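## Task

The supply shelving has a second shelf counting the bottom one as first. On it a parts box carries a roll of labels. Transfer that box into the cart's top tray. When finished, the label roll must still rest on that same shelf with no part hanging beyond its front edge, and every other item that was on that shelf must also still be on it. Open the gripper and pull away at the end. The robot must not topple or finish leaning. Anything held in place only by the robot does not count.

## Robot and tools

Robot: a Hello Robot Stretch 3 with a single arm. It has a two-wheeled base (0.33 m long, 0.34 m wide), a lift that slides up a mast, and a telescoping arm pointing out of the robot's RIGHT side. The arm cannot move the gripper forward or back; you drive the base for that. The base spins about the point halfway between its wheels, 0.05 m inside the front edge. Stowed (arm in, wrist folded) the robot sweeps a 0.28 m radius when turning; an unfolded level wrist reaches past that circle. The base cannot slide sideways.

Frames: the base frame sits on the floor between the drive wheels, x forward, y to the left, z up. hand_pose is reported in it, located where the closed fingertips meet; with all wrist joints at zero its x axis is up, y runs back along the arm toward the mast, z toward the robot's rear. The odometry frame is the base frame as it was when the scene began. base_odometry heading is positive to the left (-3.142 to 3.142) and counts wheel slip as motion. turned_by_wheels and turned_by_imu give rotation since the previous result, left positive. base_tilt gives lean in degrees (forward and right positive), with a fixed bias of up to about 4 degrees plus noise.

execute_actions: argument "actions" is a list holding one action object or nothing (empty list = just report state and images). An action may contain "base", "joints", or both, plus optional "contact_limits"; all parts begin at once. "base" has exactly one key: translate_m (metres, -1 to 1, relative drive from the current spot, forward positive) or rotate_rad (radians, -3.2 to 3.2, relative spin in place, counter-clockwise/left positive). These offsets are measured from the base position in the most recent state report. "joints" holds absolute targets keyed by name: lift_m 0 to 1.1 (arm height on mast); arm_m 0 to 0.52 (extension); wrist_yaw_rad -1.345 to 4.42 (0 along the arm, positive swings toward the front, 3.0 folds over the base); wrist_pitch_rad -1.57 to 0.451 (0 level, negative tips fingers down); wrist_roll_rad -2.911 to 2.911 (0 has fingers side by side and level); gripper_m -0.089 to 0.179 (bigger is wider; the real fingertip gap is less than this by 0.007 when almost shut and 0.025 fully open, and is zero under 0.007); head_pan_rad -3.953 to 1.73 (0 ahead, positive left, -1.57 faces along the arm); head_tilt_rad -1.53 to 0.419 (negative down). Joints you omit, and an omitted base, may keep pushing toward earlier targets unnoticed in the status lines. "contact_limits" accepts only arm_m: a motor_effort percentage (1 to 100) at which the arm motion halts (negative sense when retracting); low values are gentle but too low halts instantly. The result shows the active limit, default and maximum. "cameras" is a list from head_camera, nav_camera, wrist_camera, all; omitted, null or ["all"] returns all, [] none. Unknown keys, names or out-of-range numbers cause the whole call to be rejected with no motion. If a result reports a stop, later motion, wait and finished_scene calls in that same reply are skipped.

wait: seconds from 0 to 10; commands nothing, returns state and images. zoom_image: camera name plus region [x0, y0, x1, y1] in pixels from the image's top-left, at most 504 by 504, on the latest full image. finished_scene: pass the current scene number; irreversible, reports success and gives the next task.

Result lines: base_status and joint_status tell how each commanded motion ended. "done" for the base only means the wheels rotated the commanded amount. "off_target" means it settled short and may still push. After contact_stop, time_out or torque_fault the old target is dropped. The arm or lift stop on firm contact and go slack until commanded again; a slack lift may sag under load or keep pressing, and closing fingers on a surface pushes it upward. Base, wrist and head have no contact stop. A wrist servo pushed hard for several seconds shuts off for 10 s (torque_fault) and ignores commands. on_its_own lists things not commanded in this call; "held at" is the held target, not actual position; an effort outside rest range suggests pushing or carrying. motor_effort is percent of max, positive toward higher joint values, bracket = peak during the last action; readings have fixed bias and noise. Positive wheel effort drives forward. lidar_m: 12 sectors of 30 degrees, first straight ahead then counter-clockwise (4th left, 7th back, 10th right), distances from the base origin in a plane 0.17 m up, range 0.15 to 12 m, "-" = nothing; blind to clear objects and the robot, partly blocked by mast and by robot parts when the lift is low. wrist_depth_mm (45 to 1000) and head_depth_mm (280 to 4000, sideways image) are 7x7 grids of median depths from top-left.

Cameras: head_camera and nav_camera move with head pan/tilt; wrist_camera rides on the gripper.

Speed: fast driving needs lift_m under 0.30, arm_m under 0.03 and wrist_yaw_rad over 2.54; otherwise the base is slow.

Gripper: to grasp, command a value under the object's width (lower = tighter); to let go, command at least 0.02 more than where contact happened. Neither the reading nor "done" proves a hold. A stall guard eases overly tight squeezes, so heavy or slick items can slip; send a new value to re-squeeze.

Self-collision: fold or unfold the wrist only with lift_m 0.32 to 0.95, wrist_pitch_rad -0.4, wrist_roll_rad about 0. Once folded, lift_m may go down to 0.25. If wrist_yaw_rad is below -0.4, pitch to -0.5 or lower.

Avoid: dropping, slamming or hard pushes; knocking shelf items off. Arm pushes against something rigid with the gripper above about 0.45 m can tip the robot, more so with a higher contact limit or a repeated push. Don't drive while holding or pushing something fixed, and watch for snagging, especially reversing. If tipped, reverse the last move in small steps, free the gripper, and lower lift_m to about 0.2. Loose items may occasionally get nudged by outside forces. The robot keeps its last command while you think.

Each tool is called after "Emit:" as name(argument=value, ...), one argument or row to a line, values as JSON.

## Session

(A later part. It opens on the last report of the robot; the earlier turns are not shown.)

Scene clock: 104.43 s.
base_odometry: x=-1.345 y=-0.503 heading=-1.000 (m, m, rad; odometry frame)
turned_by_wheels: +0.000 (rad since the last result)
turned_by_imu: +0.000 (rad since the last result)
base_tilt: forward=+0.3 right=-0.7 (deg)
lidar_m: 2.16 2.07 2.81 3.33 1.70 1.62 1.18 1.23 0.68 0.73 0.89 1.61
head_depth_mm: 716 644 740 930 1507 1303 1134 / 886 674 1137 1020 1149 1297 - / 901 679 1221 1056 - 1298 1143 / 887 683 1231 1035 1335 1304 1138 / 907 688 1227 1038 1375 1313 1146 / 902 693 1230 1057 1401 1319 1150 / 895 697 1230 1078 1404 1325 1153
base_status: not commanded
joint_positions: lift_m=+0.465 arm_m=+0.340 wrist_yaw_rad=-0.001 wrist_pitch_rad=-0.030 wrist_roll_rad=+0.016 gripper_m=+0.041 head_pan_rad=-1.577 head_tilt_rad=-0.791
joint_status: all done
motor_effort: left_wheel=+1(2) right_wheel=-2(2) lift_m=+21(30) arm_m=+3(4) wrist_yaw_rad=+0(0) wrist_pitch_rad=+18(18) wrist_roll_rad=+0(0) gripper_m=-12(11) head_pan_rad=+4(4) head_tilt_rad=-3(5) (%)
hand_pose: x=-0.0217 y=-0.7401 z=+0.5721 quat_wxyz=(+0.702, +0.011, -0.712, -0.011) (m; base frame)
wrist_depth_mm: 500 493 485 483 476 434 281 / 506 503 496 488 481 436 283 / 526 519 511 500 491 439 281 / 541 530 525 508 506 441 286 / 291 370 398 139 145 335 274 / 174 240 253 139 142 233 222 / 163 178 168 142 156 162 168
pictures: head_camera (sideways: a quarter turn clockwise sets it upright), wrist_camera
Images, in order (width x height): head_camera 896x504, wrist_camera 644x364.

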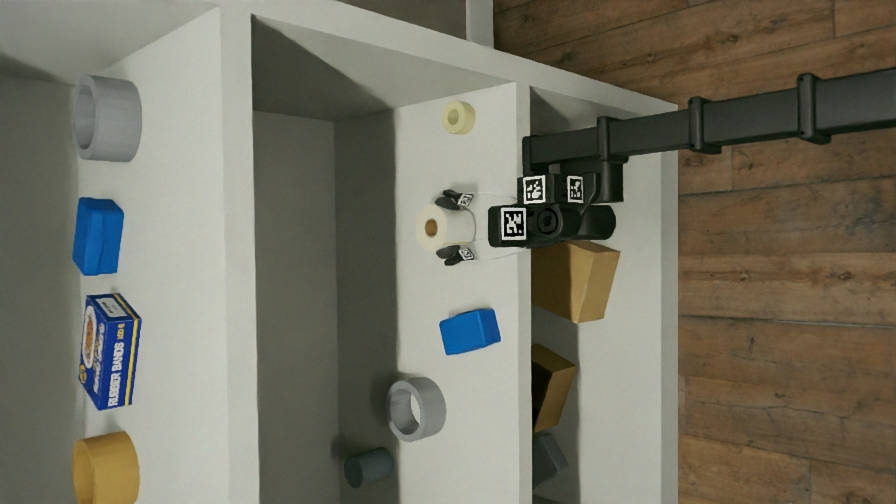

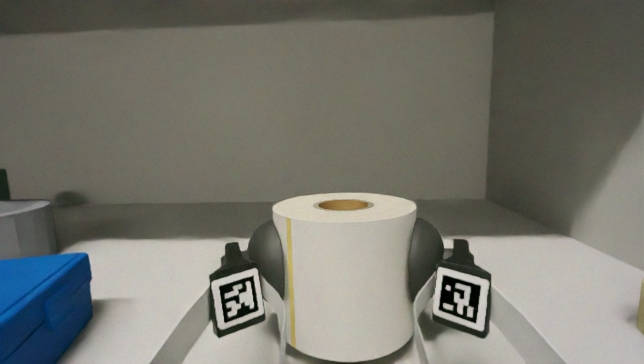

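Emit:
execute_actions(
  actions=[
    {"joints":{"lift_m":0.457}},
  ],
  cameras=["wrist_camera"],
)

Scene clock: 109.17 s.
base_odometry: x=-1.345 y=-0.503 heading=-1.000 (m, m, rad; odometry frame)
turned_by_wheels: +0.000 (rad since the last result)
turned_by_imu: -0.001 (rad since the last result)
base_tilt: forward=+0.3 right=-0.7 (deg)
lidar_m: 2.16 2.06 2.81 3.32 1.70 1.63 1.18 1.22 0.68 0.73 0.89 1.61
head_depth_mm: 714 643 744 933 1502 1296 1135 / 885 674 1135 1021 1152 1301 - / 907 679 1222 1054 1334 1303 1139 / 889 685 1226 1034 1343 1310 1141 / 903 685 1232 1038 1365 1308 1141 / 906 691 1231 1058 1403 1316 1147 / 891 695 1234 1072 1408 1313 1159
base_status: not commanded
joint_positions: lift_m=+0.457 arm_m=+0.340 wrist_yaw_rad=-0.001 wrist_pitch_rad=-0.031 wrist_roll_rad=+0.016 gripper_m=+0.041 head_pan_rad=-1.577 head_tilt_rad=-0.791
joint_status: all done
motor_effort: left_wheel=+1(1) right_wheel=-2(2) lift_m=+21(21) arm_m=+3(3) wrist_yaw_rad=+1(1) wrist_pitch_rad=+18(18) wrist_roll_rad=+0(0) gripper_m=-11(13) head_pan_rad=+3(4) head_tilt_rad=-6(4) (%)
hand_pose: x=-0.0217 y=-0.7401 z=+0.5641 quat_wxyz=(+0.702, +0.011, -0.712, -0.011) (m; base frame)
wrist_depth_mm: 510 502 489 484 476 429 281 / 512 513 499 491 485 435 282 / 530 516 515 502 491 440 284 / 539 527 518 509 507 438 283 / 274 340 366 139 146 307 270 / 168 220 234 139 142 214 205 / 158 165 155 142 149 150 155
pictures: wrist_camera
Images, in order (width x height): wrist_camera 644x364.

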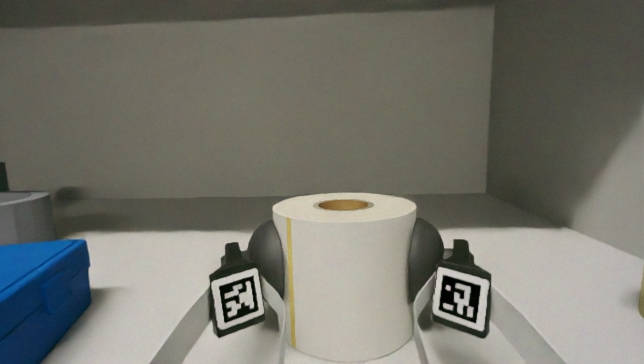

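Emit:
execute_actions(
  actions=[
    {"joints":{"lift_m":0.451}},
  ],
  cameras=["wrist_camera"],
)

Scene clock: 112.43 s.
base_odometry: x=-1.345 y=-0.503 heading=-1.000 (m, m, rad; odometry frame)
turned_by_wheels: +0.000 (rad since the last result)
turned_by_imu: -0.001 (rad since the last result)
base_tilt: forward=+0.3 right=-0.8 (deg)
lidar_m: 2.16 2.06 2.80 3.32 1.70 1.62 1.18 1.23 0.67 0.73 0.89 1.61
head_depth_mm: 715 644 761 931 1508 1300 1138 / 886 675 1130 1018 1153 1298 - / 905 682 1224 1054 1345 1292 1136 / 888 684 1225 1040 1333 1308 1144 / 905 687 1228 1036 1371 1308 1146 / 909 693 1227 1060 1405 1320 1146 / 891 698 1230 1071 1417 1305 1160
base_status: not commanded
joint_positions: lift_m=+0.451 arm_m=+0.340 wrist_yaw_rad=-0.001 wrist_pitch_rad=-0.014 wrist_roll_rad=+0.016 gripper_m=+0.041 head_pan_rad=-1.577 head_tilt_rad=-0.791
joint_status: all done
motor_effort: left_wheel=+1(1) right_wheel=-2(2) lift_m=+19(20) arm_m=+3(4) wrist_yaw_rad=+1(1) wrist_pitch_rad=+8(18) wrist_roll_rad=+0(0) gripper_m=-12(12) head_pan_rad=+4(4) head_tilt_rad=-4(3) (%)
hand_pose: x=-0.0217 y=-0.7406 z=+0.5625 quat_wxyz=(+0.702, +0.005, -0.712, -0.005) (m; base frame)
wrist_depth_mm: 504 502 488 481 477 433 281 / 523 508 500 492 483 433 282 / 522 513 509 505 490 435 283 / 535 521 521 514 504 442 284 / 278 348 380 139 145 314 271 / 169 221 236 139 141 215 206 / 156 163 153 142 148 148 154
pictures: wrist_camera
Images, in order (width x height): wrist_camera 644x364.

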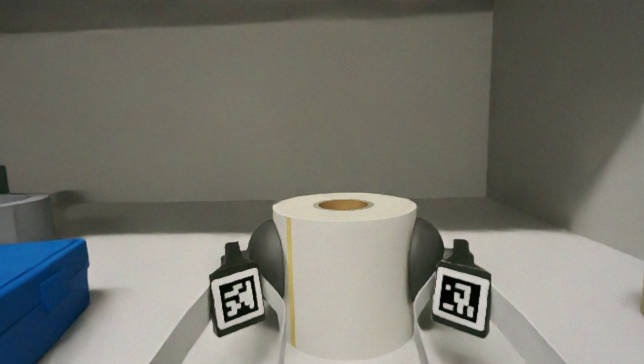

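Emit:
execute_actions(
  actions=[
    {"joints":{"gripper_m":0.11,"lift_m":0.456}},
  ],
  cameras=[],
)

Emit:
execute_actions(
  actions=[
    {"joints":{"arm_m":0.2}},
  ],
  cameras=[],
)

Emit:
execute_actions(
  actions=[
    {"base":{"translate_m":0.11},"joints":{"wrist_yaw_rad":0.25,"wrist_pitch_rad":-0.3,"lift_m":0.52,"gripper_m":0.13}},
  ],
  cameras=["head_camera","wrist_camera"],
)

Scene clock: 121.50 s.
base_odometry: x=-1.345 y=-0.503 heading=-1.000 (m, m, rad; odometry frame)
turned_by_wheels: +0.000 (rad since the last result)
turned_by_imu: -0.001 (rad since the last result)
base_tilt: forward=+0.3 right=-0.7 (deg)
lidar_m: 2.16 2.07 2.80 3.31 1.70 1.62 1.18 1.22 0.68 0.73 0.88 1.62
head_depth_mm: 716 645 743 929 1500 1297 1134 / 889 675 1136 1024 1154 1302 - / 907 678 1227 1054 - 1310 1138 / 893 682 1225 1038 1335 1311 1144 / 903 688 1231 1036 1367 1301 1146 / 906 693 1232 1062 1414 1325 1156 / 893 695 1238 1074 1413 1318 1154
base_status: not commanded
joint_positions: lift_m=+0.456 arm_m=+0.340 wrist_yaw_rad=-0.001 wrist_pitch_rad=-0.026 wrist_roll_rad=+0.016 gripper_m=+0.110 head_pan_rad=-1.577 head_tilt_rad=-0.791
joint_status: all done
motor_effort: left_wheel=+2(1) right_wheel=-2(3) lift_m=+35(36) arm_m=+4(4) wrist_yaw_rad=+1(1) wrist_pitch_rad=+16(17) wrist_roll_rad=+0(0) gripper_m=+0(77) head_pan_rad=+3(3) head_tilt_rad=-3(4) (%)
hand_pose: x=-0.0217 y=-0.7403 z=+0.5636 quat_wxyz=(+0.702, +0.009, -0.712, -0.010) (m; base frame)
wrist_depth_mm: 503 496 487 483 479 430 278 / 515 509 498 490 484 433 281 / 526 521 507 500 499 440 285 / 535 523 522 508 501 442 283 / 276 344 369 138 153 344 271 / 169 224 217 139 158 - 206 / 157 161 161 142 149 150 155
pictures: none
No camera images: the call's "cameras" was empty. Leave "cameras" out to get every camera's image.

Scene clock: 123.80 s.
base_odometry: x=-1.345 y=-0.503 heading=-1.000 (m, m, rad; odometry frame)
turned_by_wheels: +0.000 (rad since the last result)
turned_by_imu: -0.001 (rad since the last result)
base_tilt: forward=+0.2 right=-0.7 (deg)
lidar_m: 2.16 2.07 2.80 3.33 1.71 1.63 1.18 1.22 0.68 0.73 0.89 1.61
head_depth_mm: 715 647 760 929 1508 1292 1133 / 887 673 1138 1015 1166 1307 1151 / 904 680 1225 1063 1417 - 1139 / 889 684 1226 1029 1335 1288 1146 / 907 689 1229 1041 1374 1313 1149 / 907 688 1227 1060 1402 1311 1150 / 891 698 1231 1073 1399 1320 1157
base_status: not commanded
joint_positions: lift_m=+0.456 arm_m=+0.200 wrist_yaw_rad=+0.000 wrist_pitch_rad=-0.026 wrist_roll_rad=+0.016 gripper_m=+0.110 head_pan_rad=-1.577 head_tilt_rad=-0.791
joint_status: all done
motor_effort: left_wheel=+2(1) right_wheel=-2(2) lift_m=+35(36) arm_m=-3(4) wrist_yaw_rad=+1(1) wrist_pitch_rad=+16(16) wrist_roll_rad=+0(0) gripper_m=-1(0) head_pan_rad=+3(4) head_tilt_rad=-5(5) (%)
hand_pose: x=-0.0216 y=-0.6007 z=+0.5636 quat_wxyz=(+0.702, +0.009, -0.712, -0.010) (m; base frame)
wrist_depth_mm: 640 634 626 616 600 426 276 / 647 640 639 635 623 428 278 / 669 669 647 632 624 431 278 / 511 602 656 325 642 431 279 / 352 250 355 280 317 293 266 / 227 224 218 215 212 - 207 / 221 469 214 209 207 381 199
pictures: none
No camera images: the call's "cameras" was empty. Leave "cameras" out to get every camera's image.

Scene clock: 125.83 s.
base_odometry: x=-1.286 y=-0.596 heading=-1.000 (m, m, rad; odometry frame)
turned_by_wheels: +0.000 (rad since the last result)
turned_by_imu: -0.001 (rad since the last result)
base_tilt: forward=+0.2 right=-0.7 (deg)
lidar_m: 2.05 1.97 2.73 3.32 1.85 1.70 1.29 1.34 0.72 0.73 0.82 1.62
head_depth_mm: 889 669 1075 1006 1185 1304 1141 / 902 675 1229 1050 1398 1287 - / 888 683 1225 1032 1386 1257 1141 / 894 683 1226 1030 1344 1287 1148 / 906 687 1230 1064 1422 1310 1142 / 893 694 1211 1066 1411 1313 1149 / 910 698 1240 1064 1347 1319 1152
base_status: done
joint_positions: lift_m=+0.520 arm_m=+0.200 wrist_yaw_rad=+0.249 wrist_pitch_rad=-0.313 wrist_roll_rad=+0.016 gripper_m=+0.130 head_pan_rad=-1.577 head_tilt_rad=-0.791
joint_status: all done
motor_effort: left_wheel=+1(4) right_wheel=-3(3) lift_m=+35(38) arm_m=-3(3) wrist_yaw_rad=+0(3) wrist_pitch_rad=+8(15) wrist_roll_rad=+0(0) gripper_m=+0(75) head_pan_rad=+4(3) head_tilt_rad=-5(4) (%)
hand_pose: x=+0.0367 y=-0.5743 z=+0.5565 quat_wxyz=(+0.702, +0.196, -0.685, -0.025) (m; base frame)
wrist_depth_mm: 453 581 665 618 576 536 505 / 456 591 681 646 611 564 522 / 430 433 449 398 455 441 252 / 336 326 321 312 252 297 249 / 459 309 266 249 231 236 223 / 489 586 826 779 768 226 197 / 505 655 683 666 581 584 543
pictures: head_camera (sideways: a quarter turn clockwise sets it upright), wrist_camera
Images, in order (width x height): head_camera 896x504, wrist_camera 644x364.

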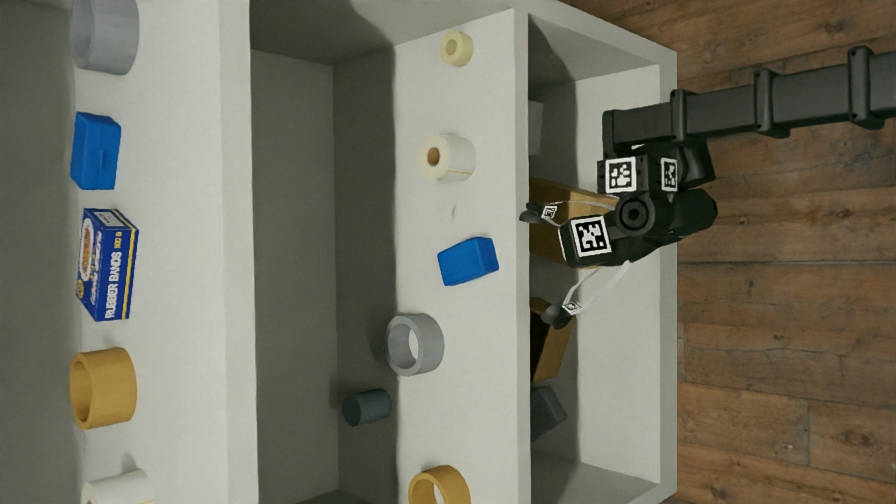

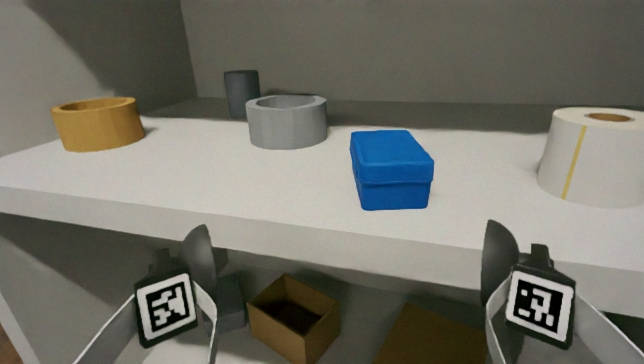

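Emit:
execute_actions(
  actions=[
    {"joints":{"arm_m":0.32}},
  ],
  cameras=["head_camera","wrist_camera"],
)

Scene clock: 132.73 s.
base_odometry: x=-1.286 y=-0.596 heading=-1.000 (m, m, rad; odometry frame)
turned_by_wheels: +0.000 (rad since the last result)
turned_by_imu: -0.001 (rad since the last result)
base_tilt: forward=+0.3 right=-0.7 (deg)
lidar_m: 2.05 1.98 2.74 3.32 1.86 1.71 1.29 1.34 0.72 0.73 0.82 1.61
head_depth_mm: 887 672 1075 1011 1178 1303 1137 / 903 674 1219 1047 1391 1291 1124 / 893 677 1235 1025 - 1291 1146 / 888 683 1223 1087 1340 1312 1137 / 907 688 1229 1064 1394 1314 1148 / 890 694 1216 1066 1410 1317 1154 / 910 696 1236 1062 1341 1322 1159
base_status: not commanded
joint_positions: lift_m=+0.520 arm_m=+0.320 wrist_yaw_rad=+0.249 wrist_pitch_rad=-0.314 wrist_roll_rad=+0.016 gripper_m=+0.130 head_pan_rad=-1.577 head_tilt_rad=-0.791
joint_status: all done
motor_effort: left_wheel=+1(1) right_wheel=-3(3) lift_m=+35(35) arm_m=+4(4) wrist_yaw_rad=+0(1) wrist_pitch_rad=+8(8) wrist_roll_rad=+0(0) gripper_m=-1(0) head_pan_rad=+3(4) head_tilt_rad=-2(5) (%)
hand_pose: x=+0.0368 y=-0.6938 z=+0.5564 quat_wxyz=(+0.702, +0.196, -0.685, -0.025) (m; base frame)
wrist_depth_mm: 446 561 542 501 465 437 411 / 457 582 569 527 494 463 431 / 421 501 346 464 456 437 426 / 327 327 290 295 303 295 287 / 245 242 237 179 167 235 205 / 194 197 188 148 144 181 172 / 172 154 157 153 151 149 146
pictures: head_camera (sideways: a quarter turn clockwise sets it upright), wrist_camera
Images, in order (width x height): head_camera 896x504, wrist_camera 644x364.

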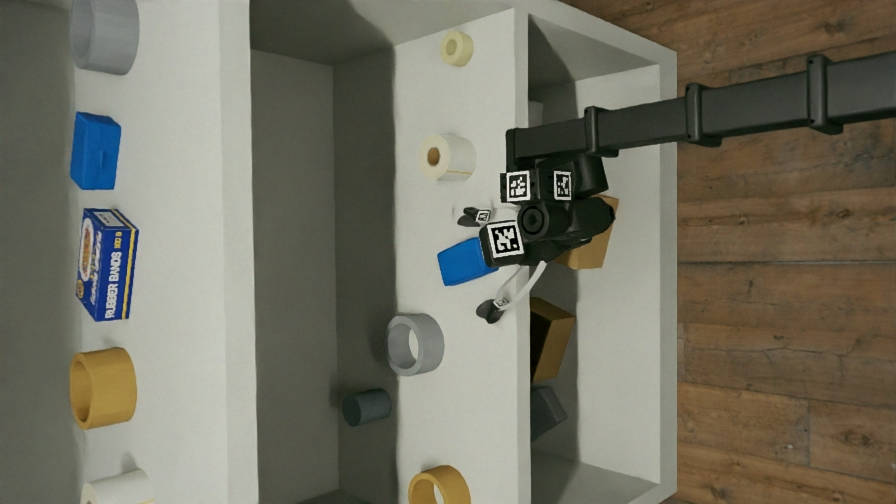

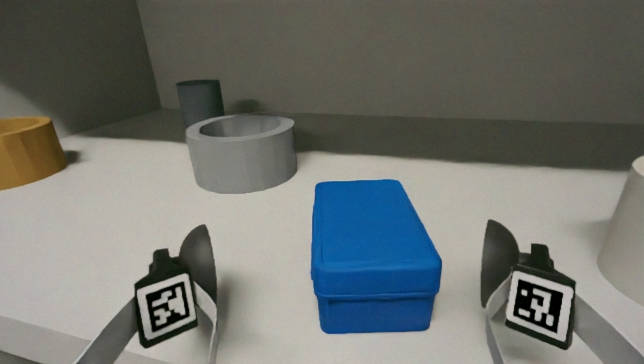

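Emit:
execute_actions(
  actions=[
    {"base":{"translate_m":-0.006},"joints":{"arm_m":0.34,"lift_m":0.51,"gripper_m":0.09}},
  ],
  cameras=["wrist_camera"],
)

Scene clock: 138.90 s.
base_odometry: x=-1.289 y=-0.591 heading=-1.000 (m, m, rad; odometry frame)
turned_by_wheels: +0.000 (rad since the last result)
turned_by_imu: -0.001 (rad since the last result)
base_tilt: forward=+0.3 right=-0.7 (deg)
lidar_m: 2.06 1.97 2.74 3.33 1.84 1.70 1.28 1.33 0.72 0.73 0.82 1.61
head_depth_mm: 893 668 1063 994 1156 1284 1134 / 902 673 1225 1059 1374 1294 - / 892 679 1223 1034 1336 1302 1143 / 890 682 1234 1099 1365 1305 1145 / 908 686 1235 1063 1404 1309 1146 / 894 694 1228 1068 1409 1304 1149 / 912 700 1228 1051 1341 1324 1157
base_status: done
joint_positions: lift_m=+0.510 arm_m=+0.340 wrist_yaw_rad=+0.251 wrist_pitch_rad=-0.310 wrist_roll_rad=+0.016 gripper_m=+0.090 head_pan_rad=-1.577 head_tilt_rad=-0.791
joint_status: all done
motor_effort: left_wheel=+2(3) right_wheel=-4(10) lift_m=+19(27) arm_m=+5(5) wrist_yaw_rad=-1(0) wrist_pitch_rad=+6(8) wrist_roll_rad=+0(0) gripper_m=-1(81) head_pan_rad=+3(4) head_tilt_rad=-4(4) (%)
hand_pose: x=+0.0373 y=-0.7140 z=+0.5480 quat_wxyz=(+0.702, +0.196, -0.685, -0.023) (m; base frame)
wrist_depth_mm: 459 558 532 485 445 420 392 / 461 575 551 510 474 444 416 / 446 443 317 443 430 413 399 / 317 306 271 295 284 279 272 / 231 226 233 149 153 213 199 / 182 180 - 122 122 176 162 / 151 150 143 133 135 138 141
pictures: wrist_camera
Images, in order (width x height): wrist_camera 644x364.

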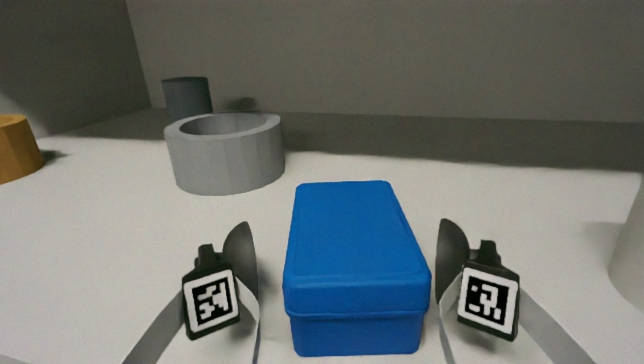

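Fingers barely touch the shelf. Close with slight raise.

Emit:
execute_actions(
  actions=[
    {"joints":{"gripper_m":0.02,"lift_m":0.514}},
  ],
  cameras=["wrist_camera"],
)

Emit:
execute_actions(
  actions=[
    {"joints":{"lift_m":0.55}},
  ],
  cameras=["wrist_camera"],
)

Scene clock: 147.87 s.
base_odometry: x=-1.289 y=-0.591 heading=-1.000 (m, m, rad; odometry frame)
turned_by_wheels: +0.000 (rad since the last result)
turned_by_imu: -0.001 (rad since the last result)
base_tilt: forward=+0.3 right=-0.7 (deg)
lidar_m: 2.06 1.98 2.74 3.32 1.84 1.70 1.28 1.33 0.72 0.73 0.82 1.61
head_depth_mm: 885 667 1062 994 1153 1283 1136 / 907 674 1232 1053 1377 1305 1123 / 891 681 1224 1032 1357 1299 1142 / 894 683 1231 1091 1347 1308 1146 / 909 688 1228 1056 1393 1304 1148 / 893 694 1232 1069 1411 1314 1152 / 908 697 1235 1041 1342 1314 1150
base_status: not commanded
joint_positions: lift_m=+0.514 arm_m=+0.340 wrist_yaw_rad=+0.251 wrist_pitch_rad=-0.314 wrist_roll_rad=+0.016 gripper_m=+0.021 head_pan_rad=-1.577 head_tilt_rad=-0.791
joint_status: all done
motor_effort: left_wheel=+1(1) right_wheel=-3(4) lift_m=+35(38) arm_m=+3(5) wrist_yaw_rad=+0(1) wrist_pitch_rad=+9(9) wrist_roll_rad=+0(0) gripper_m=-19(91) head_pan_rad=+3(4) head_tilt_rad=-6(5) (%)
hand_pose: x=+0.0371 y=-0.7136 z=+0.5502 quat_wxyz=(+0.702, +0.197, -0.684, -0.024) (m; base frame)
wrist_depth_mm: 457 545 524 484 444 419 393 / 457 569 557 513 475 441 413 / 443 439 319 446 429 412 401 / 315 307 268 295 288 282 274 / 233 231 236 151 164 214 201 / 186 182 185 121 121 173 164 / 153 152 145 130 135 140 143
pictures: wrist_camera
Images, in order (width x height): wrist_camera 644x364.

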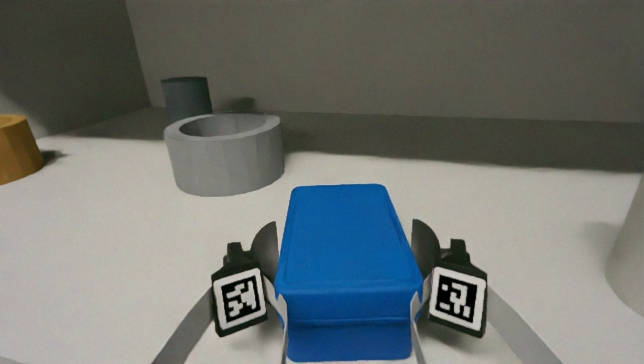

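Scene clock: 149.00 s.
base_odometry: x=-1.289 y=-0.591 heading=-1.000 (m, m, rad; odometry frame)
turned_by_wheels: +0.000 (rad since the last result)
turned_by_imu: +0.000 (rad since the last result)
base_tilt: forward=+0.2 right=-0.8 (deg)
lidar_m: 2.06 1.97 2.74 3.32 1.85 1.70 1.28 1.34 0.72 0.73 0.83 1.61
head_depth_mm: 891 671 1057 993 1161 1294 1138 / 903 673 1221 1054 1380 - 1122 / 894 676 1230 1064 1359 1301 1143 / 890 683 1226 1092 1336 1303 1146 / 907 688 1235 1063 1390 1311 1151 / 893 693 1235 1068 1409 1316 1147 / 912 698 1238 1048 1348 1310 1156
base_status: not commanded
joint_positions: lift_m=+0.550 arm_m=+0.340 wrist_yaw_rad=+0.251 wrist_pitch_rad=-0.320 wrist_roll_rad=+0.016 gripper_m=+0.021 head_pan_rad=-1.577 head_tilt_rad=-0.791
joint_status: all done
motor_effort: left_wheel=+1(1) right_wheel=-3(3) lift_m=+35(37) arm_m=+4(4) wrist_yaw_rad=-1(0) wrist_pitch_rad=+12(12) wrist_roll_rad=+0(0) gripper_m=-19(19) head_pan_rad=+4(3) head_tilt_rad=-3(6) (%)
hand_pose: x=+0.0369 y=-0.7131 z=+0.5850 quat_wxyz=(+0.702, +0.199, -0.684, -0.026) (m; base frame)
wrist_depth_mm: 456 545 531 483 450 424 394 / 466 578 559 511 476 445 419 / 472 551 526 527 497 463 435 / 358 391 289 373 368 357 354 / 301 293 290 151 167 275 259 / 235 233 235 122 121 221 186 / 195 195 185 129 135 179 173
pictures: wrist_camera
Images, in order (width x height): wrist_camera 644x364.

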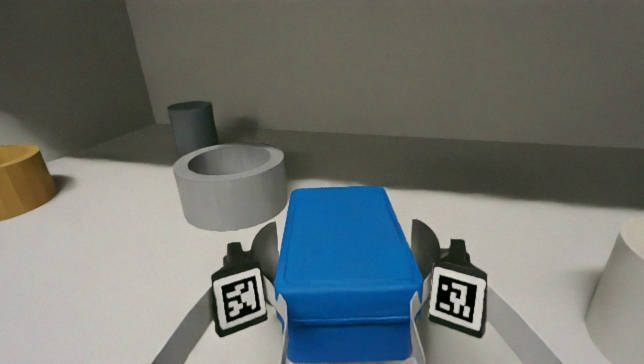

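Emit:
execute_actions(
  actions=[
    {"joints":{"arm_m":0.0}},
  ],
  cameras=[],
)

Emit:
execute_actions(
  actions=[
    {"base":{"rotate_rad":-1.15},"joints":{"head_pan_rad":-2.6,"head_tilt_rad":-0.4,"wrist_yaw_rad":0.0}},
  ],
  cameras=["nav_camera"],
)

Emit:
execute_actions(
  actions=[
    {"base":{"translate_m":-1.0},"joints":{"lift_m":0.9,"head_pan_rad":-2.3,"head_tilt_rad":-0.5}},
  ],
  cameras=["nav_camera","head_camera"],
)

Scene clock: 163.90 s.
base_odometry: x=-1.289 y=-0.591 heading=-1.000 (m, m, rad; odometry frame)
turned_by_wheels: +0.000 (rad since the last result)
turned_by_imu: -0.002 (rad since the last result)
base_tilt: forward=+0.3 right=-0.7 (deg)
lidar_m: 2.06 1.98 2.74 3.31 1.84 1.70 1.28 1.33 0.72 0.73 0.82 1.61
head_depth_mm: 886 671 1062 999 1154 1287 1150 / 901 672 1218 1051 1381 1295 1177 / 889 680 1235 1005 1363 1311 1189 / 893 685 1221 1071 1345 732 1126 / 905 688 1239 1058 1398 1282 1147 / 893 690 1226 1070 1404 1313 1155 / 910 698 1242 1050 1343 1313 1158
base_status: not commanded
joint_positions: lift_m=+0.550 arm_m=+0.001 wrist_yaw_rad=+0.250 wrist_pitch_rad=-0.320 wrist_roll_rad=+0.016 gripper_m=+0.021 head_pan_rad=-1.577 head_tilt_rad=-0.791
joint_status: all done
joint sent to its limit — the command would take arm_m past its lower limit, so that joint was sent only as far as its limit.
motor_effort: left_wheel=+1(1) right_wheel=-3(2) lift_m=+36(35) arm_m=-4(4) wrist_yaw_rad=+0(1) wrist_pitch_rad=+12(12) wrist_roll_rad=+0(0) gripper_m=-19(18) head_pan_rad=+4(3) head_tilt_rad=-5(4) (%)
hand_pose: x=+0.0369 y=-0.3747 z=+0.5849 quat_wxyz=(+0.702, +0.199, -0.684, -0.027) (m; base frame)
wrist_depth_mm: 509 596 830 810 745 705 661 / - 598 847 836 794 731 675 / - 568 588 573 545 440 516 / - 634 817 439 423 390 369 / - 678 901 151 167 855 646 / - 779 800 122 122 753 636 / 854 801 722 129 134 707 620
pictures: none
No camera images: the call's "cameras" was empty. Leave "cameras" out to get every camera's image.

Scene clock: 166.67 s.
base_odometry: x=-1.289 y=-0.591 heading=-2.150 (m, m, rad; odometry frame)
turned_by_wheels: -1.150 (rad since the last result)
turned_by_imu: -1.119 (rad since the last result)
base_tilt: forward=+0.3 right=-0.8 (deg)
lidar_m: 0.83 1.49 2.06 1.97 2.70 3.32 2.68 1.70 1.28 1.31 0.72 0.73
head_depth_mm: 2178 2376 2560 2784 2257 1700 1374 / 2040 2186 2314 2307 2162 1706 1374 / 1869 2031 2144 2135 2158 1726 1382 / 1765 1894 2034 2174 2256 1736 1389 / 1653 1757 1883 2024 2158 1730 1395 / 1564 1674 1767 1899 2043 1743 1406 / 1483 1559 1661 1758 1896 1739 1411
base_status: done
joint_positions: lift_m=+0.550 arm_m=+0.001 wrist_yaw_rad=+0.001 wrist_pitch_rad=-0.320 wrist_roll_rad=+0.016 gripper_m=+0.021 head_pan_rad=-2.593 head_tilt_rad=-0.409
joint_status: all done
motor_effort: left_wheel=+1(4) right_wheel=-3(10) lift_m=+35(36) arm_m=-3(3) wrist_yaw_rad=+0(1) wrist_pitch_rad=+12(12) wrist_roll_rad=+0(0) gripper_m=-19(18) head_pan_rad=-4(46) head_tilt_rad=+5(24) (%)
hand_pose: x=-0.0213 y=-0.3820 z=+0.5849 quat_wxyz=(+0.693, +0.112, -0.703, -0.114) (m; base frame)
wrist_depth_mm: 866 - - - - - - / 875 - - - - - - / 881 - - - - - - / 900 - - - - - - / 931 - - 150 167 - - / 950 - - 122 121 976 941 / 802 841 812 129 134 776 798
pictures: nav_camera (sideways: a quarter turn counterclockwise sets it upright)
Images, in order (width x height): nav_camera 672x504.

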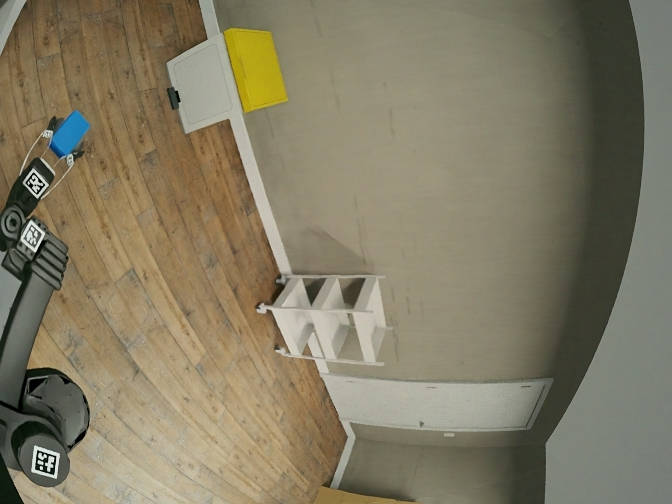

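Scene clock: 177.90 s.
base_odometry: x=-0.742 y=+0.247 heading=-2.150 (m, m, rad; odometry frame)
turned_by_wheels: +0.000 (rad since the last result)
turned_by_imu: -0.002 (rad since the last result)
base_tilt: forward=+0.2 right=-0.8 (deg)
lidar_m: 1.67 2.63 2.17 2.21 2.92 2.42 1.99 0.94 0.90 1.31 1.27 1.53
head_depth_mm: 1244 1369 1520 1638 1840 1562 1322 / 1209 1325 1449 1328 1443 1483 1365 / 1176 1272 1407 1344 1400 1504 - / 1131 1236 1357 1362 1343 1522 - / 1099 1206 1300 1416 1581 1687 - / 1067 1161 1267 1393 1543 1621 - / 1035 1122 1221 1342 1470 1575 -
base_status: done
joint_positions: lift_m=+0.900 arm_m=+0.001 wrist_yaw_rad=+0.001 wrist_pitch_rad=-0.320 wrist_roll_rad=+0.016 gripper_m=+0.021 head_pan_rad=-2.307 head_tilt_rad=-0.494
joint_status: all done
motor_effort: left_wheel=+1(2) right_wheel=-2(10) lift_m=+35(35) arm_m=-4(2) wrist_yaw_rad=+0(1) wrist_pitch_rad=+12(12) wrist_roll_rad=+0(0) gripper_m=-19(19) head_pan_rad=+4(27) head_tilt_rad=-3(13) (%)
hand_pose: x=-0.0213 y=-0.3820 z=+0.9349 quat_wxyz=(+0.693, +0.112, -0.703, -0.114) (m; base frame)
wrist_depth_mm: - - - - 949 860 788 / - - - - - 887 820 / - - - - - 935 859 / - - - - - - 856 / - - - 151 167 - 947 / - - - 121 121 - 886 / - - - 129 134 - 958
pictures: head_camera (sideways: a quarter turn clockwise sets it upright), nav_camera (sideways: a quarter turn counterclockwise sets it upright)
Images, in order (width x height): head_camera 896x504, nav_camera 672x504.

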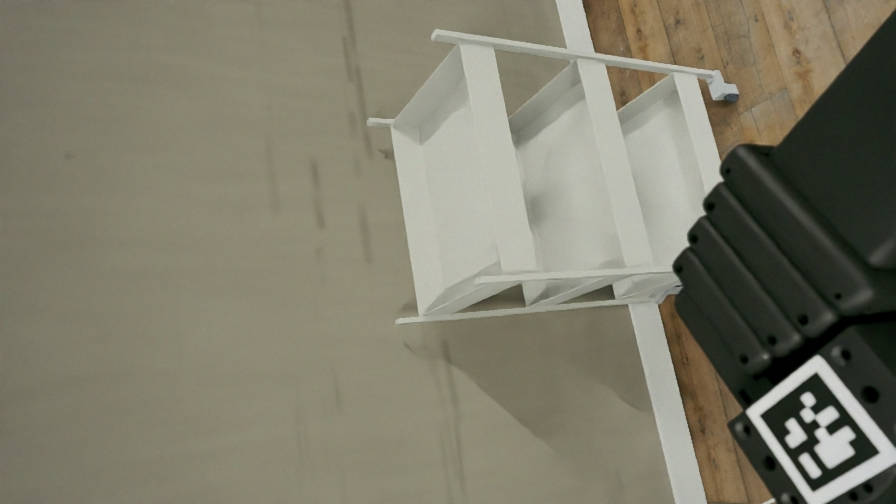

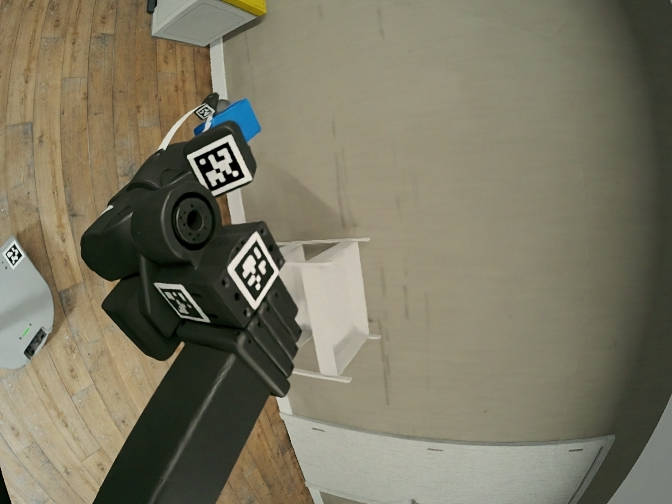

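Emit:
execute_actions(
  actions=[
    {"base":{"translate_m":-0.53},"joints":{"lift_m":0.82}},
  ],
  cameras=[],
)

Emit:
execute_actions(
  actions=[
    {"base":{"rotate_rad":-0.51},"joints":{"head_pan_rad":-1.57,"head_tilt_rad":-0.7,"arm_m":0.15}},
  ],
)

Scene clock: 191.80 s.
base_odometry: x=-0.452 y=+0.690 heading=-2.150 (m, m, rad; odometry frame)
turned_by_wheels: +0.000 (rad since the last result)
turned_by_imu: -0.002 (rad since the last result)
base_tilt: forward=+0.2 right=-0.8 (deg)
lidar_m: 2.18 2.87 2.39 2.49 2.08 1.95 1.64 1.14 0.66 0.67 1.41 1.89
head_depth_mm: 1022 1122 1245 1387 1559 1555 1292 / 996 1078 1202 1334 1502 1596 1305 / 961 1045 1152 1276 1435 1538 1339 / 933 1014 1110 1237 1340 1459 1316 / 905 981 1074 1151 985 1074 1197 / 882 951 1038 1124 996 1050 1128 / 854 918 1005 1092 997 1020 1105
base_status: done
joint_positions: lift_m=+0.820 arm_m=+0.001 wrist_yaw_rad=+0.001 wrist_pitch_rad=-0.320 wrist_roll_rad=+0.016 gripper_m=+0.021 head_pan_rad=-2.307 head_tilt_rad=-0.494
joint_status: all done
motor_effort: left_wheel=+1(2) right_wheel=-2(8) lift_m=+21(29) arm_m=-3(4) wrist_yaw_rad=-1(0) wrist_pitch_rad=+12(12) wrist_roll_rad=+0(0) gripper_m=-18(19) head_pan_rad=+4(4) head_tilt_rad=-2(3) (%)
hand_pose: x=-0.0213 y=-0.3820 z=+0.8555 quat_wxyz=(+0.693, +0.112, -0.703, -0.114) (m; base frame)
wrist_depth_mm: - - 971 832 751 672 620 / - - - 909 784 714 646 / - - - 964 799 739 672 / - - - 959 698 677 628 / - - - 150 167 445 511 / - - - 121 121 755 413 / - - - 129 134 636 658
pictures: none
No camera images: the call's "cameras" was empty. Leave "cameras" out to get every camera's image.

Scene clock: 194.13 s.
base_odometry: x=-0.452 y=+0.690 heading=-2.660 (m, m, rad; odometry frame)
turned_by_wheels: -0.510 (rad since the last result)
turned_by_imu: -0.496 (rad since the last result)
base_tilt: forward=+0.3 right=-0.8 (deg)
lidar_m: 2.03 2.18 2.86 2.39 2.76 2.07 1.95 1.60 1.13 0.66 0.68 1.42
head_depth_mm: 920 1044 1196 1358 - - 1151 / 913 1030 1176 1345 - 1339 1180 / 905 1017 1141 1056 - 1271 1175 / 896 1009 1125 1023 1132 1292 1185 / 893 999 1126 988 1138 1296 1187 / 880 994 1110 1000 1104 1297 1188 / 876 989 1102 995 1518 1387 1192
base_status: done
joint_positions: lift_m=+0.820 arm_m=+0.150 wrist_yaw_rad=+0.000 wrist_pitch_rad=-0.320 wrist_roll_rad=+0.016 gripper_m=+0.021 head_pan_rad=-1.577 head_tilt_rad=-0.692
joint_status: all done
motor_effort: left_wheel=+1(5) right_wheel=-3(8) lift_m=+21(20) arm_m=+4(4) wrist_yaw_rad=+0(1) wrist_pitch_rad=+12(12) wrist_roll_rad=+0(0) gripper_m=-19(19) head_pan_rad=+3(41) head_tilt_rad=-5(21) (%)
hand_pose: x=-0.0215 y=-0.5304 z=+0.8555 quat_wxyz=(+0.693, +0.112, -0.703, -0.114) (m; base frame)
wrist_depth_mm: 587 603 596 613 606 622 622 / 624 636 635 653 659 666 664 / 663 672 669 684 698 705 704 / 701 655 648 643 739 744 765 / 762 526 558 151 166 813 818 / 379 441 441 121 121 900 885 / 351 358 639 130 134 982 972
pictures: head_camera (sideways: a quarter turn clockwise sets it upright), nav_camera (sideways: a quarter turn counterclockwise sets it upright), wrist_camera
Images, in order (width x height): head_camera 896x504, nav_camera 672x504, wrist_camera 644x364.

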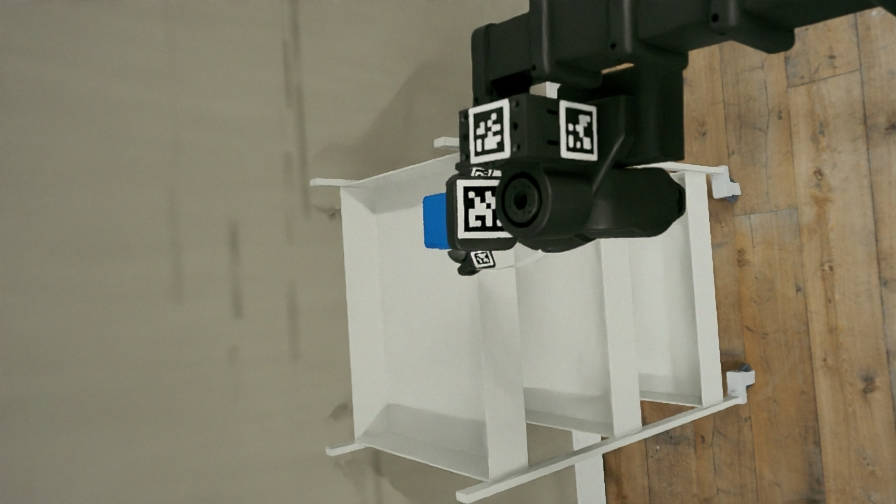

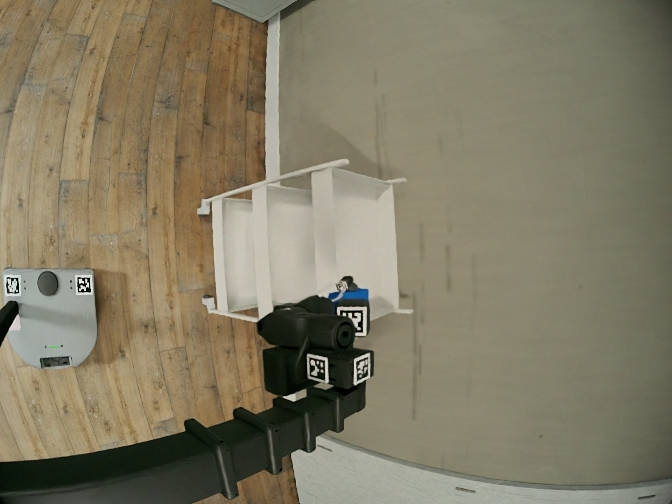

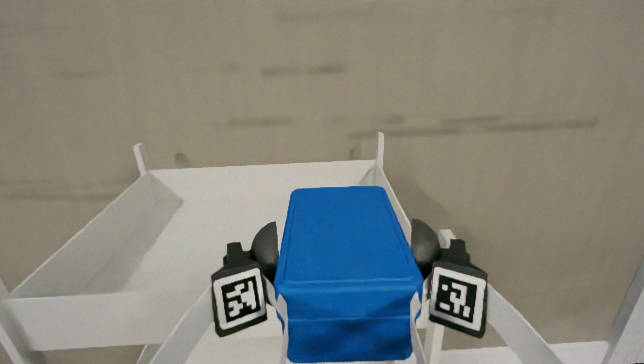

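Emit:
execute_actions(
  actions=[
    {"base":{"translate_m":0.15},"joints":{"arm_m":0.47}},
  ],
  cameras=[],
)

Emit:
execute_actions(
  actions=[
    {"joints":{"lift_m":0.72,"head_tilt_rad":-0.6}},
  ],
)

Scene clock: 203.00 s.
base_odometry: x=-0.585 y=+0.621 heading=-2.659 (m, m, rad; odometry frame)
turned_by_wheels: +0.000 (rad since the last result)
turned_by_imu: -0.002 (rad since the last result)
base_tilt: forward=+0.3 right=-0.7 (deg)
lidar_m: 1.88 2.04 2.87 2.40 2.76 2.22 2.10 1.58 0.69 0.65 1.08 1.40
head_depth_mm: 907 1025 1176 1338 - 1331 1173 / 903 1017 1124 911 1147 1276 1170 / 892 1008 - 983 1156 1294 1177 / 887 996 1114 987 1133 1295 1179 / 879 990 1106 989 1073 1286 1189 / 875 983 1123 1301 1531 1381 1191 / 873 977 1110 1289 1550 1377 1195
base_status: done
joint_positions: lift_m=+0.820 arm_m=+0.470 wrist_yaw_rad=+0.000 wrist_pitch_rad=-0.320 wrist_roll_rad=+0.016 gripper_m=+0.021 head_pan_rad=-1.577 head_tilt_rad=-0.692
joint_status: all done
motor_effort: left_wheel=+2(5) right_wheel=-3(6) lift_m=+21(21) arm_m=+3(4) wrist_yaw_rad=+1(0) wrist_pitch_rad=+12(12) wrist_roll_rad=+0(0) gripper_m=-19(19) head_pan_rad=+4(3) head_tilt_rad=-5(5) (%)
hand_pose: x=-0.0215 y=-0.8504 z=+0.8555 quat_wxyz=(+0.693, +0.112, -0.703, -0.114) (m; base frame)
wrist_depth_mm: 301 303 308 310 314 320 323 / 321 320 328 328 333 338 342 / 338 342 346 351 359 359 366 / 360 365 374 370 381 390 392 / 392 391 393 151 166 421 417 / 422 416 416 121 121 350 444 / 457 341 350 129 134 339 311
pictures: none
No camera images: the call's "cameras" was empty. Leave "cameras" out to get every camera's image.

Scene clock: 204.73 s.
base_odometry: x=-0.585 y=+0.621 heading=-2.659 (m, m, rad; odometry frame)
turned_by_wheels: +0.000 (rad since the last result)
turned_by_imu: +0.000 (rad since the last result)
base_tilt: forward=+0.2 right=-0.7 (deg)
lidar_m: 1.88 2.03 2.86 2.40 2.77 2.22 2.10 1.59 0.69 0.65 1.08 1.40
head_depth_mm: 898 1001 1123 1264 1437 1482 - / 891 997 1115 1092 1108 1195 1199 / 881 985 1108 - 1127 1141 1193 / 876 977 1096 1108 954 1213 1207 / 876 971 1083 1077 957 1156 1205 / 863 958 1081 1225 1421 1462 1234 / 859 952 1071 1214 1399 1472 1235
base_status: not commanded
joint_positions: lift_m=+0.720 arm_m=+0.470 wrist_yaw_rad=+0.000 wrist_pitch_rad=-0.320 wrist_roll_rad=+0.016 gripper_m=+0.021 head_pan_rad=-1.577 head_tilt_rad=-0.606
joint_status: all done
motor_effort: left_wheel=+1(1) right_wheel=-3(2) lift_m=+21(17) arm_m=+4(4) wrist_yaw_rad=+0(0) wrist_pitch_rad=+12(12) wrist_roll_rad=+0(0) gripper_m=-19(19) head_pan_rad=+3(4) head_tilt_rad=+3(12) (%)
hand_pose: x=-0.0215 y=-0.8504 z=+0.7555 quat_wxyz=(+0.693, +0.112, -0.703, -0.114) (m; base frame)
wrist_depth_mm: 301 304 305 310 315 318 319 / 322 324 326 332 333 339 341 / 338 343 348 353 356 361 359 / 361 360 369 370 373 373 304 / 381 300 305 151 167 316 297 / 234 291 297 122 122 277 271 / 231 244 234 129 134 226 232
pictures: head_camera (sideways: a quarter turn clockwise sets it upright), nav_camera (sideways: a quarter turn counterclockwise sets it upright), wrist_camera
Images, in order (width x height): head_camera 896x504, nav_camera 672x504, wrist_camera 644x364.

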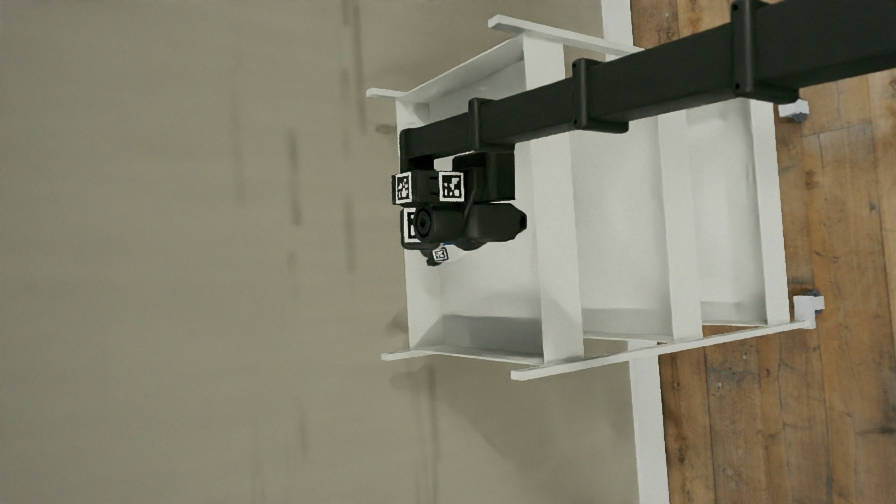

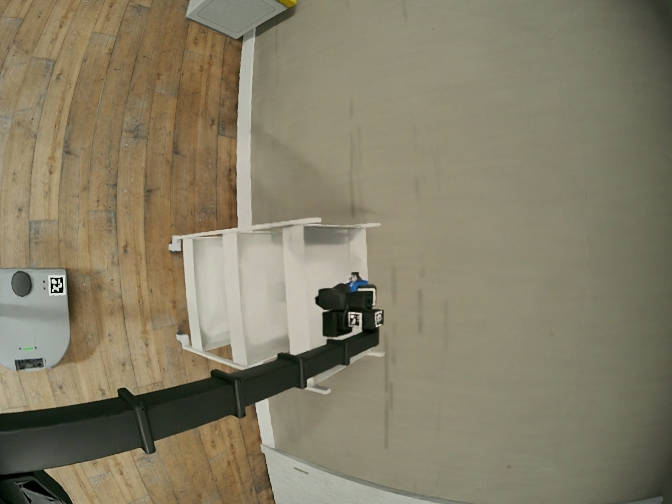

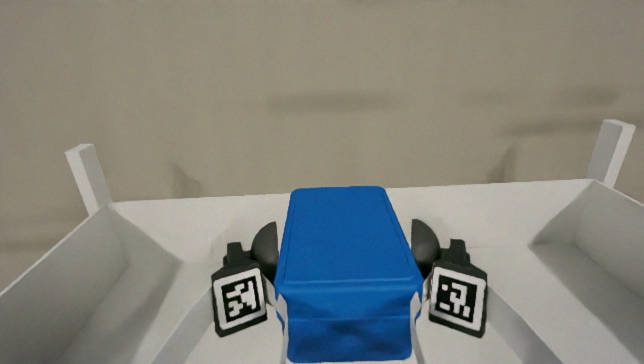

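Emit:
execute_actions(
  actions=[
    {"joints":{"lift_m":0.65}},
  ],
  cameras=["wrist_camera","head_camera"],
)

Scene clock: 209.57 s.
base_odometry: x=-0.585 y=+0.621 heading=-2.659 (m, m, rad; odometry frame)
turned_by_wheels: +0.000 (rad since the last result)
turned_by_imu: +0.000 (rad since the last result)
base_tilt: forward=+0.3 right=-0.8 (deg)
lidar_m: 1.88 2.03 2.87 2.40 2.76 2.22 2.10 1.58 0.69 0.65 1.08 1.40
head_depth_mm: 899 997 1123 1254 1466 1427 - / 892 986 1109 1092 1009 1232 1204 / 883 979 1104 1137 1146 1139 1197 / 880 972 1095 1105 1043 1213 1197 / 875 968 1092 1088 947 1153 1203 / 867 966 1080 1217 1407 1457 1240 / 863 953 1062 1211 1386 1473 1250
base_status: not commanded
joint_positions: lift_m=+0.673 arm_m=+0.470 wrist_yaw_rad=+0.000 wrist_pitch_rad=-0.286 wrist_roll_rad=+0.004 gripper_m=+0.021 head_pan_rad=-1.577 head_tilt_rad=-0.604
joint_status: lift_m contact_stop (moved -0.047 of -0.070)
on_its_own: lift_m is slack since a contact_stop, until your next command for it (your +0.650 is given up)
motor_effort: left_wheel=+1(4) right_wheel=-3(6) lift_m=+27(30) arm_m=+2(3) wrist_yaw_rad=+1(1) wrist_pitch_rad=-8(27) wrist_roll_rad=+5(7) gripper_m=-19(18) head_pan_rad=+3(3) head_tilt_rad=+3(4) (%)
hand_pose: x=-0.0215 y=-0.8539 z=+0.7165 quat_wxyz=(+0.699, +0.101, -0.701, -0.101) (m; base frame)
wrist_depth_mm: 302 307 308 311 316 318 321 / 319 322 326 328 329 334 340 / 328 339 345 350 354 357 351 / 351 282 286 278 286 289 285 / 234 291 294 151 168 290 274 / 223 241 244 121 122 231 229 / 200 198 190 129 133 186 190
pictures: head_camera (sideways: a quarter turn clockwise sets it upright), wrist_camera
Images, in order (width x height): head_camera 896x504, wrist_camera 644x364.

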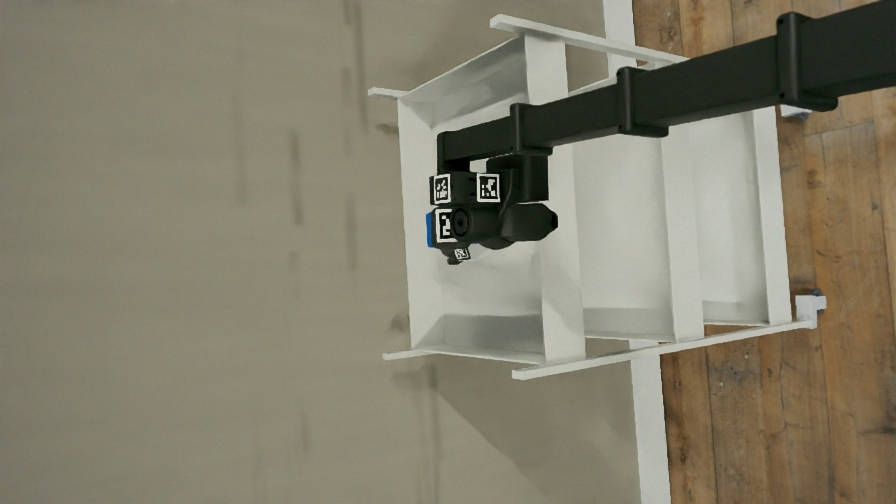

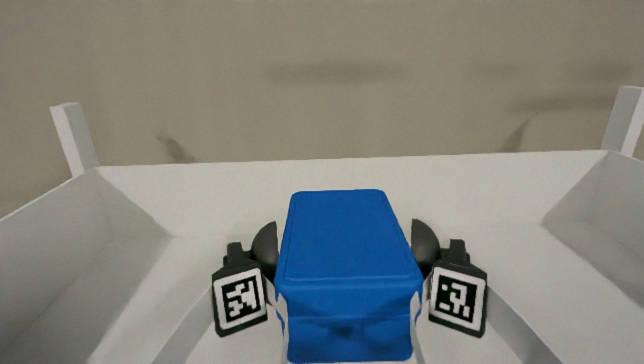

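Emit:
execute_actions(
  actions=[
    {"joints":{"lift_m":0.72}},
  ],
  cameras=[],
)

Emit:
execute_actions(
  actions=[
    {"joints":{"arm_m":0.518,"wrist_pitch_rad":-0.53}},
  ],
  cameras=["wrist_camera"],
)

Scene clock: 215.77 s.
base_odometry: x=-0.585 y=+0.621 heading=-2.659 (m, m, rad; odometry frame)
turned_by_wheels: +0.000 (rad since the last result)
turned_by_imu: -0.001 (rad since the last result)
base_tilt: forward=+0.3 right=-0.7 (deg)
lidar_m: 1.89 2.04 2.87 2.40 2.76 2.22 2.10 1.59 0.69 0.65 1.08 1.40
head_depth_mm: 893 998 1122 1256 1427 1473 - / 892 991 1106 1096 - 1188 1200 / 886 981 1105 - 1123 1135 1192 / 878 978 1102 1099 961 1208 1200 / 870 970 1085 1081 946 1174 1199 / 869 960 1071 1222 1402 1474 1241 / 866 956 1064 1207 1401 1467 1230
base_status: not commanded
joint_positions: lift_m=+0.720 arm_m=+0.470 wrist_yaw_rad=+0.000 wrist_pitch_rad=-0.319 wrist_roll_rad=+0.011 gripper_m=+0.021 head_pan_rad=-1.577 head_tilt_rad=-0.604
joint_status: all done
motor_effort: left_wheel=+1(1) right_wheel=-2(2) lift_m=+35(39) arm_m=+2(2) wrist_yaw_rad=+1(1) wrist_pitch_rad=+12(13) wrist_roll_rad=+2(4) gripper_m=-19(18) head_pan_rad=+3(4) head_tilt_rad=+2(1) (%)
hand_pose: x=-0.0215 y=-0.8506 z=+0.7551 quat_wxyz=(+0.695, +0.112, -0.702, -0.113) (m; base frame)
wrist_depth_mm: 301 305 307 310 315 318 320 / 320 325 326 328 336 337 343 / 338 342 345 354 356 360 358 / 364 363 364 366 369 376 302 / 381 302 306 151 169 315 298 / 233 290 295 121 121 277 271 / 229 243 232 129 133 225 232
pictures: none
No camera images: the call's "cameras" was empty. Leave "cameras" out to get every camera's image.

Scene clock: 217.23 s.
base_odometry: x=-0.585 y=+0.621 heading=-2.659 (m, m, rad; odometry frame)
turned_by_wheels: +0.000 (rad since the last result)
turned_by_imu: +0.000 (rad since the last result)
base_tilt: forward=+0.3 right=-0.7 (deg)
lidar_m: 1.88 2.04 2.87 2.40 2.77 2.22 2.10 1.58 0.69 0.65 1.08 1.40
head_depth_mm: 895 996 1121 1263 1467 1497 - / 894 991 1109 1099 - 1189 1207 / 883 981 1105 - 1116 1136 1199 / 877 971 1092 1103 960 1214 1205 / 877 972 1091 1081 949 1165 1203 / 865 962 1076 1225 1408 1463 1237 / 862 948 1066 1211 1389 1470 1242
base_status: not commanded
joint_positions: lift_m=+0.720 arm_m=+0.518 wrist_yaw_rad=+0.000 wrist_pitch_rad=-0.546 wrist_roll_rad=+0.011 gripper_m=+0.021 head_pan_rad=-1.577 head_tilt_rad=-0.604
joint_status: all done
motor_effort: left_wheel=+1(1) right_wheel=-2(2) lift_m=+35(35) arm_m=+4(3) wrist_yaw_rad=+1(1) wrist_pitch_rad=+9(12) wrist_roll_rad=+2(2) gripper_m=-18(19) head_pan_rad=+3(4) head_tilt_rad=+1(2) (%)
hand_pose: x=-0.0216 y=-0.8693 z=+0.7048 quat_wxyz=(+0.677, +0.190, -0.685, -0.192) (m; base frame)
wrist_depth_mm: 267 269 274 277 280 283 287 / 286 295 298 301 306 310 312 / 240 249 247 250 249 252 255 / 237 267 268 263 269 270 268 / 233 246 247 151 168 233 229 / 213 209 212 121 121 200 198 / 185 183 177 129 133 173 173
pictures: wrist_camera
Images, in order (width x height): wrist_camera 644x364.

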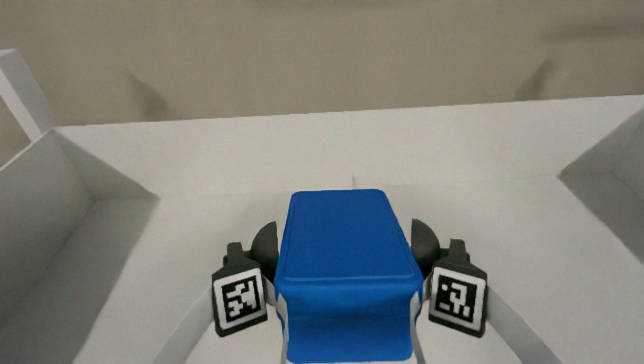

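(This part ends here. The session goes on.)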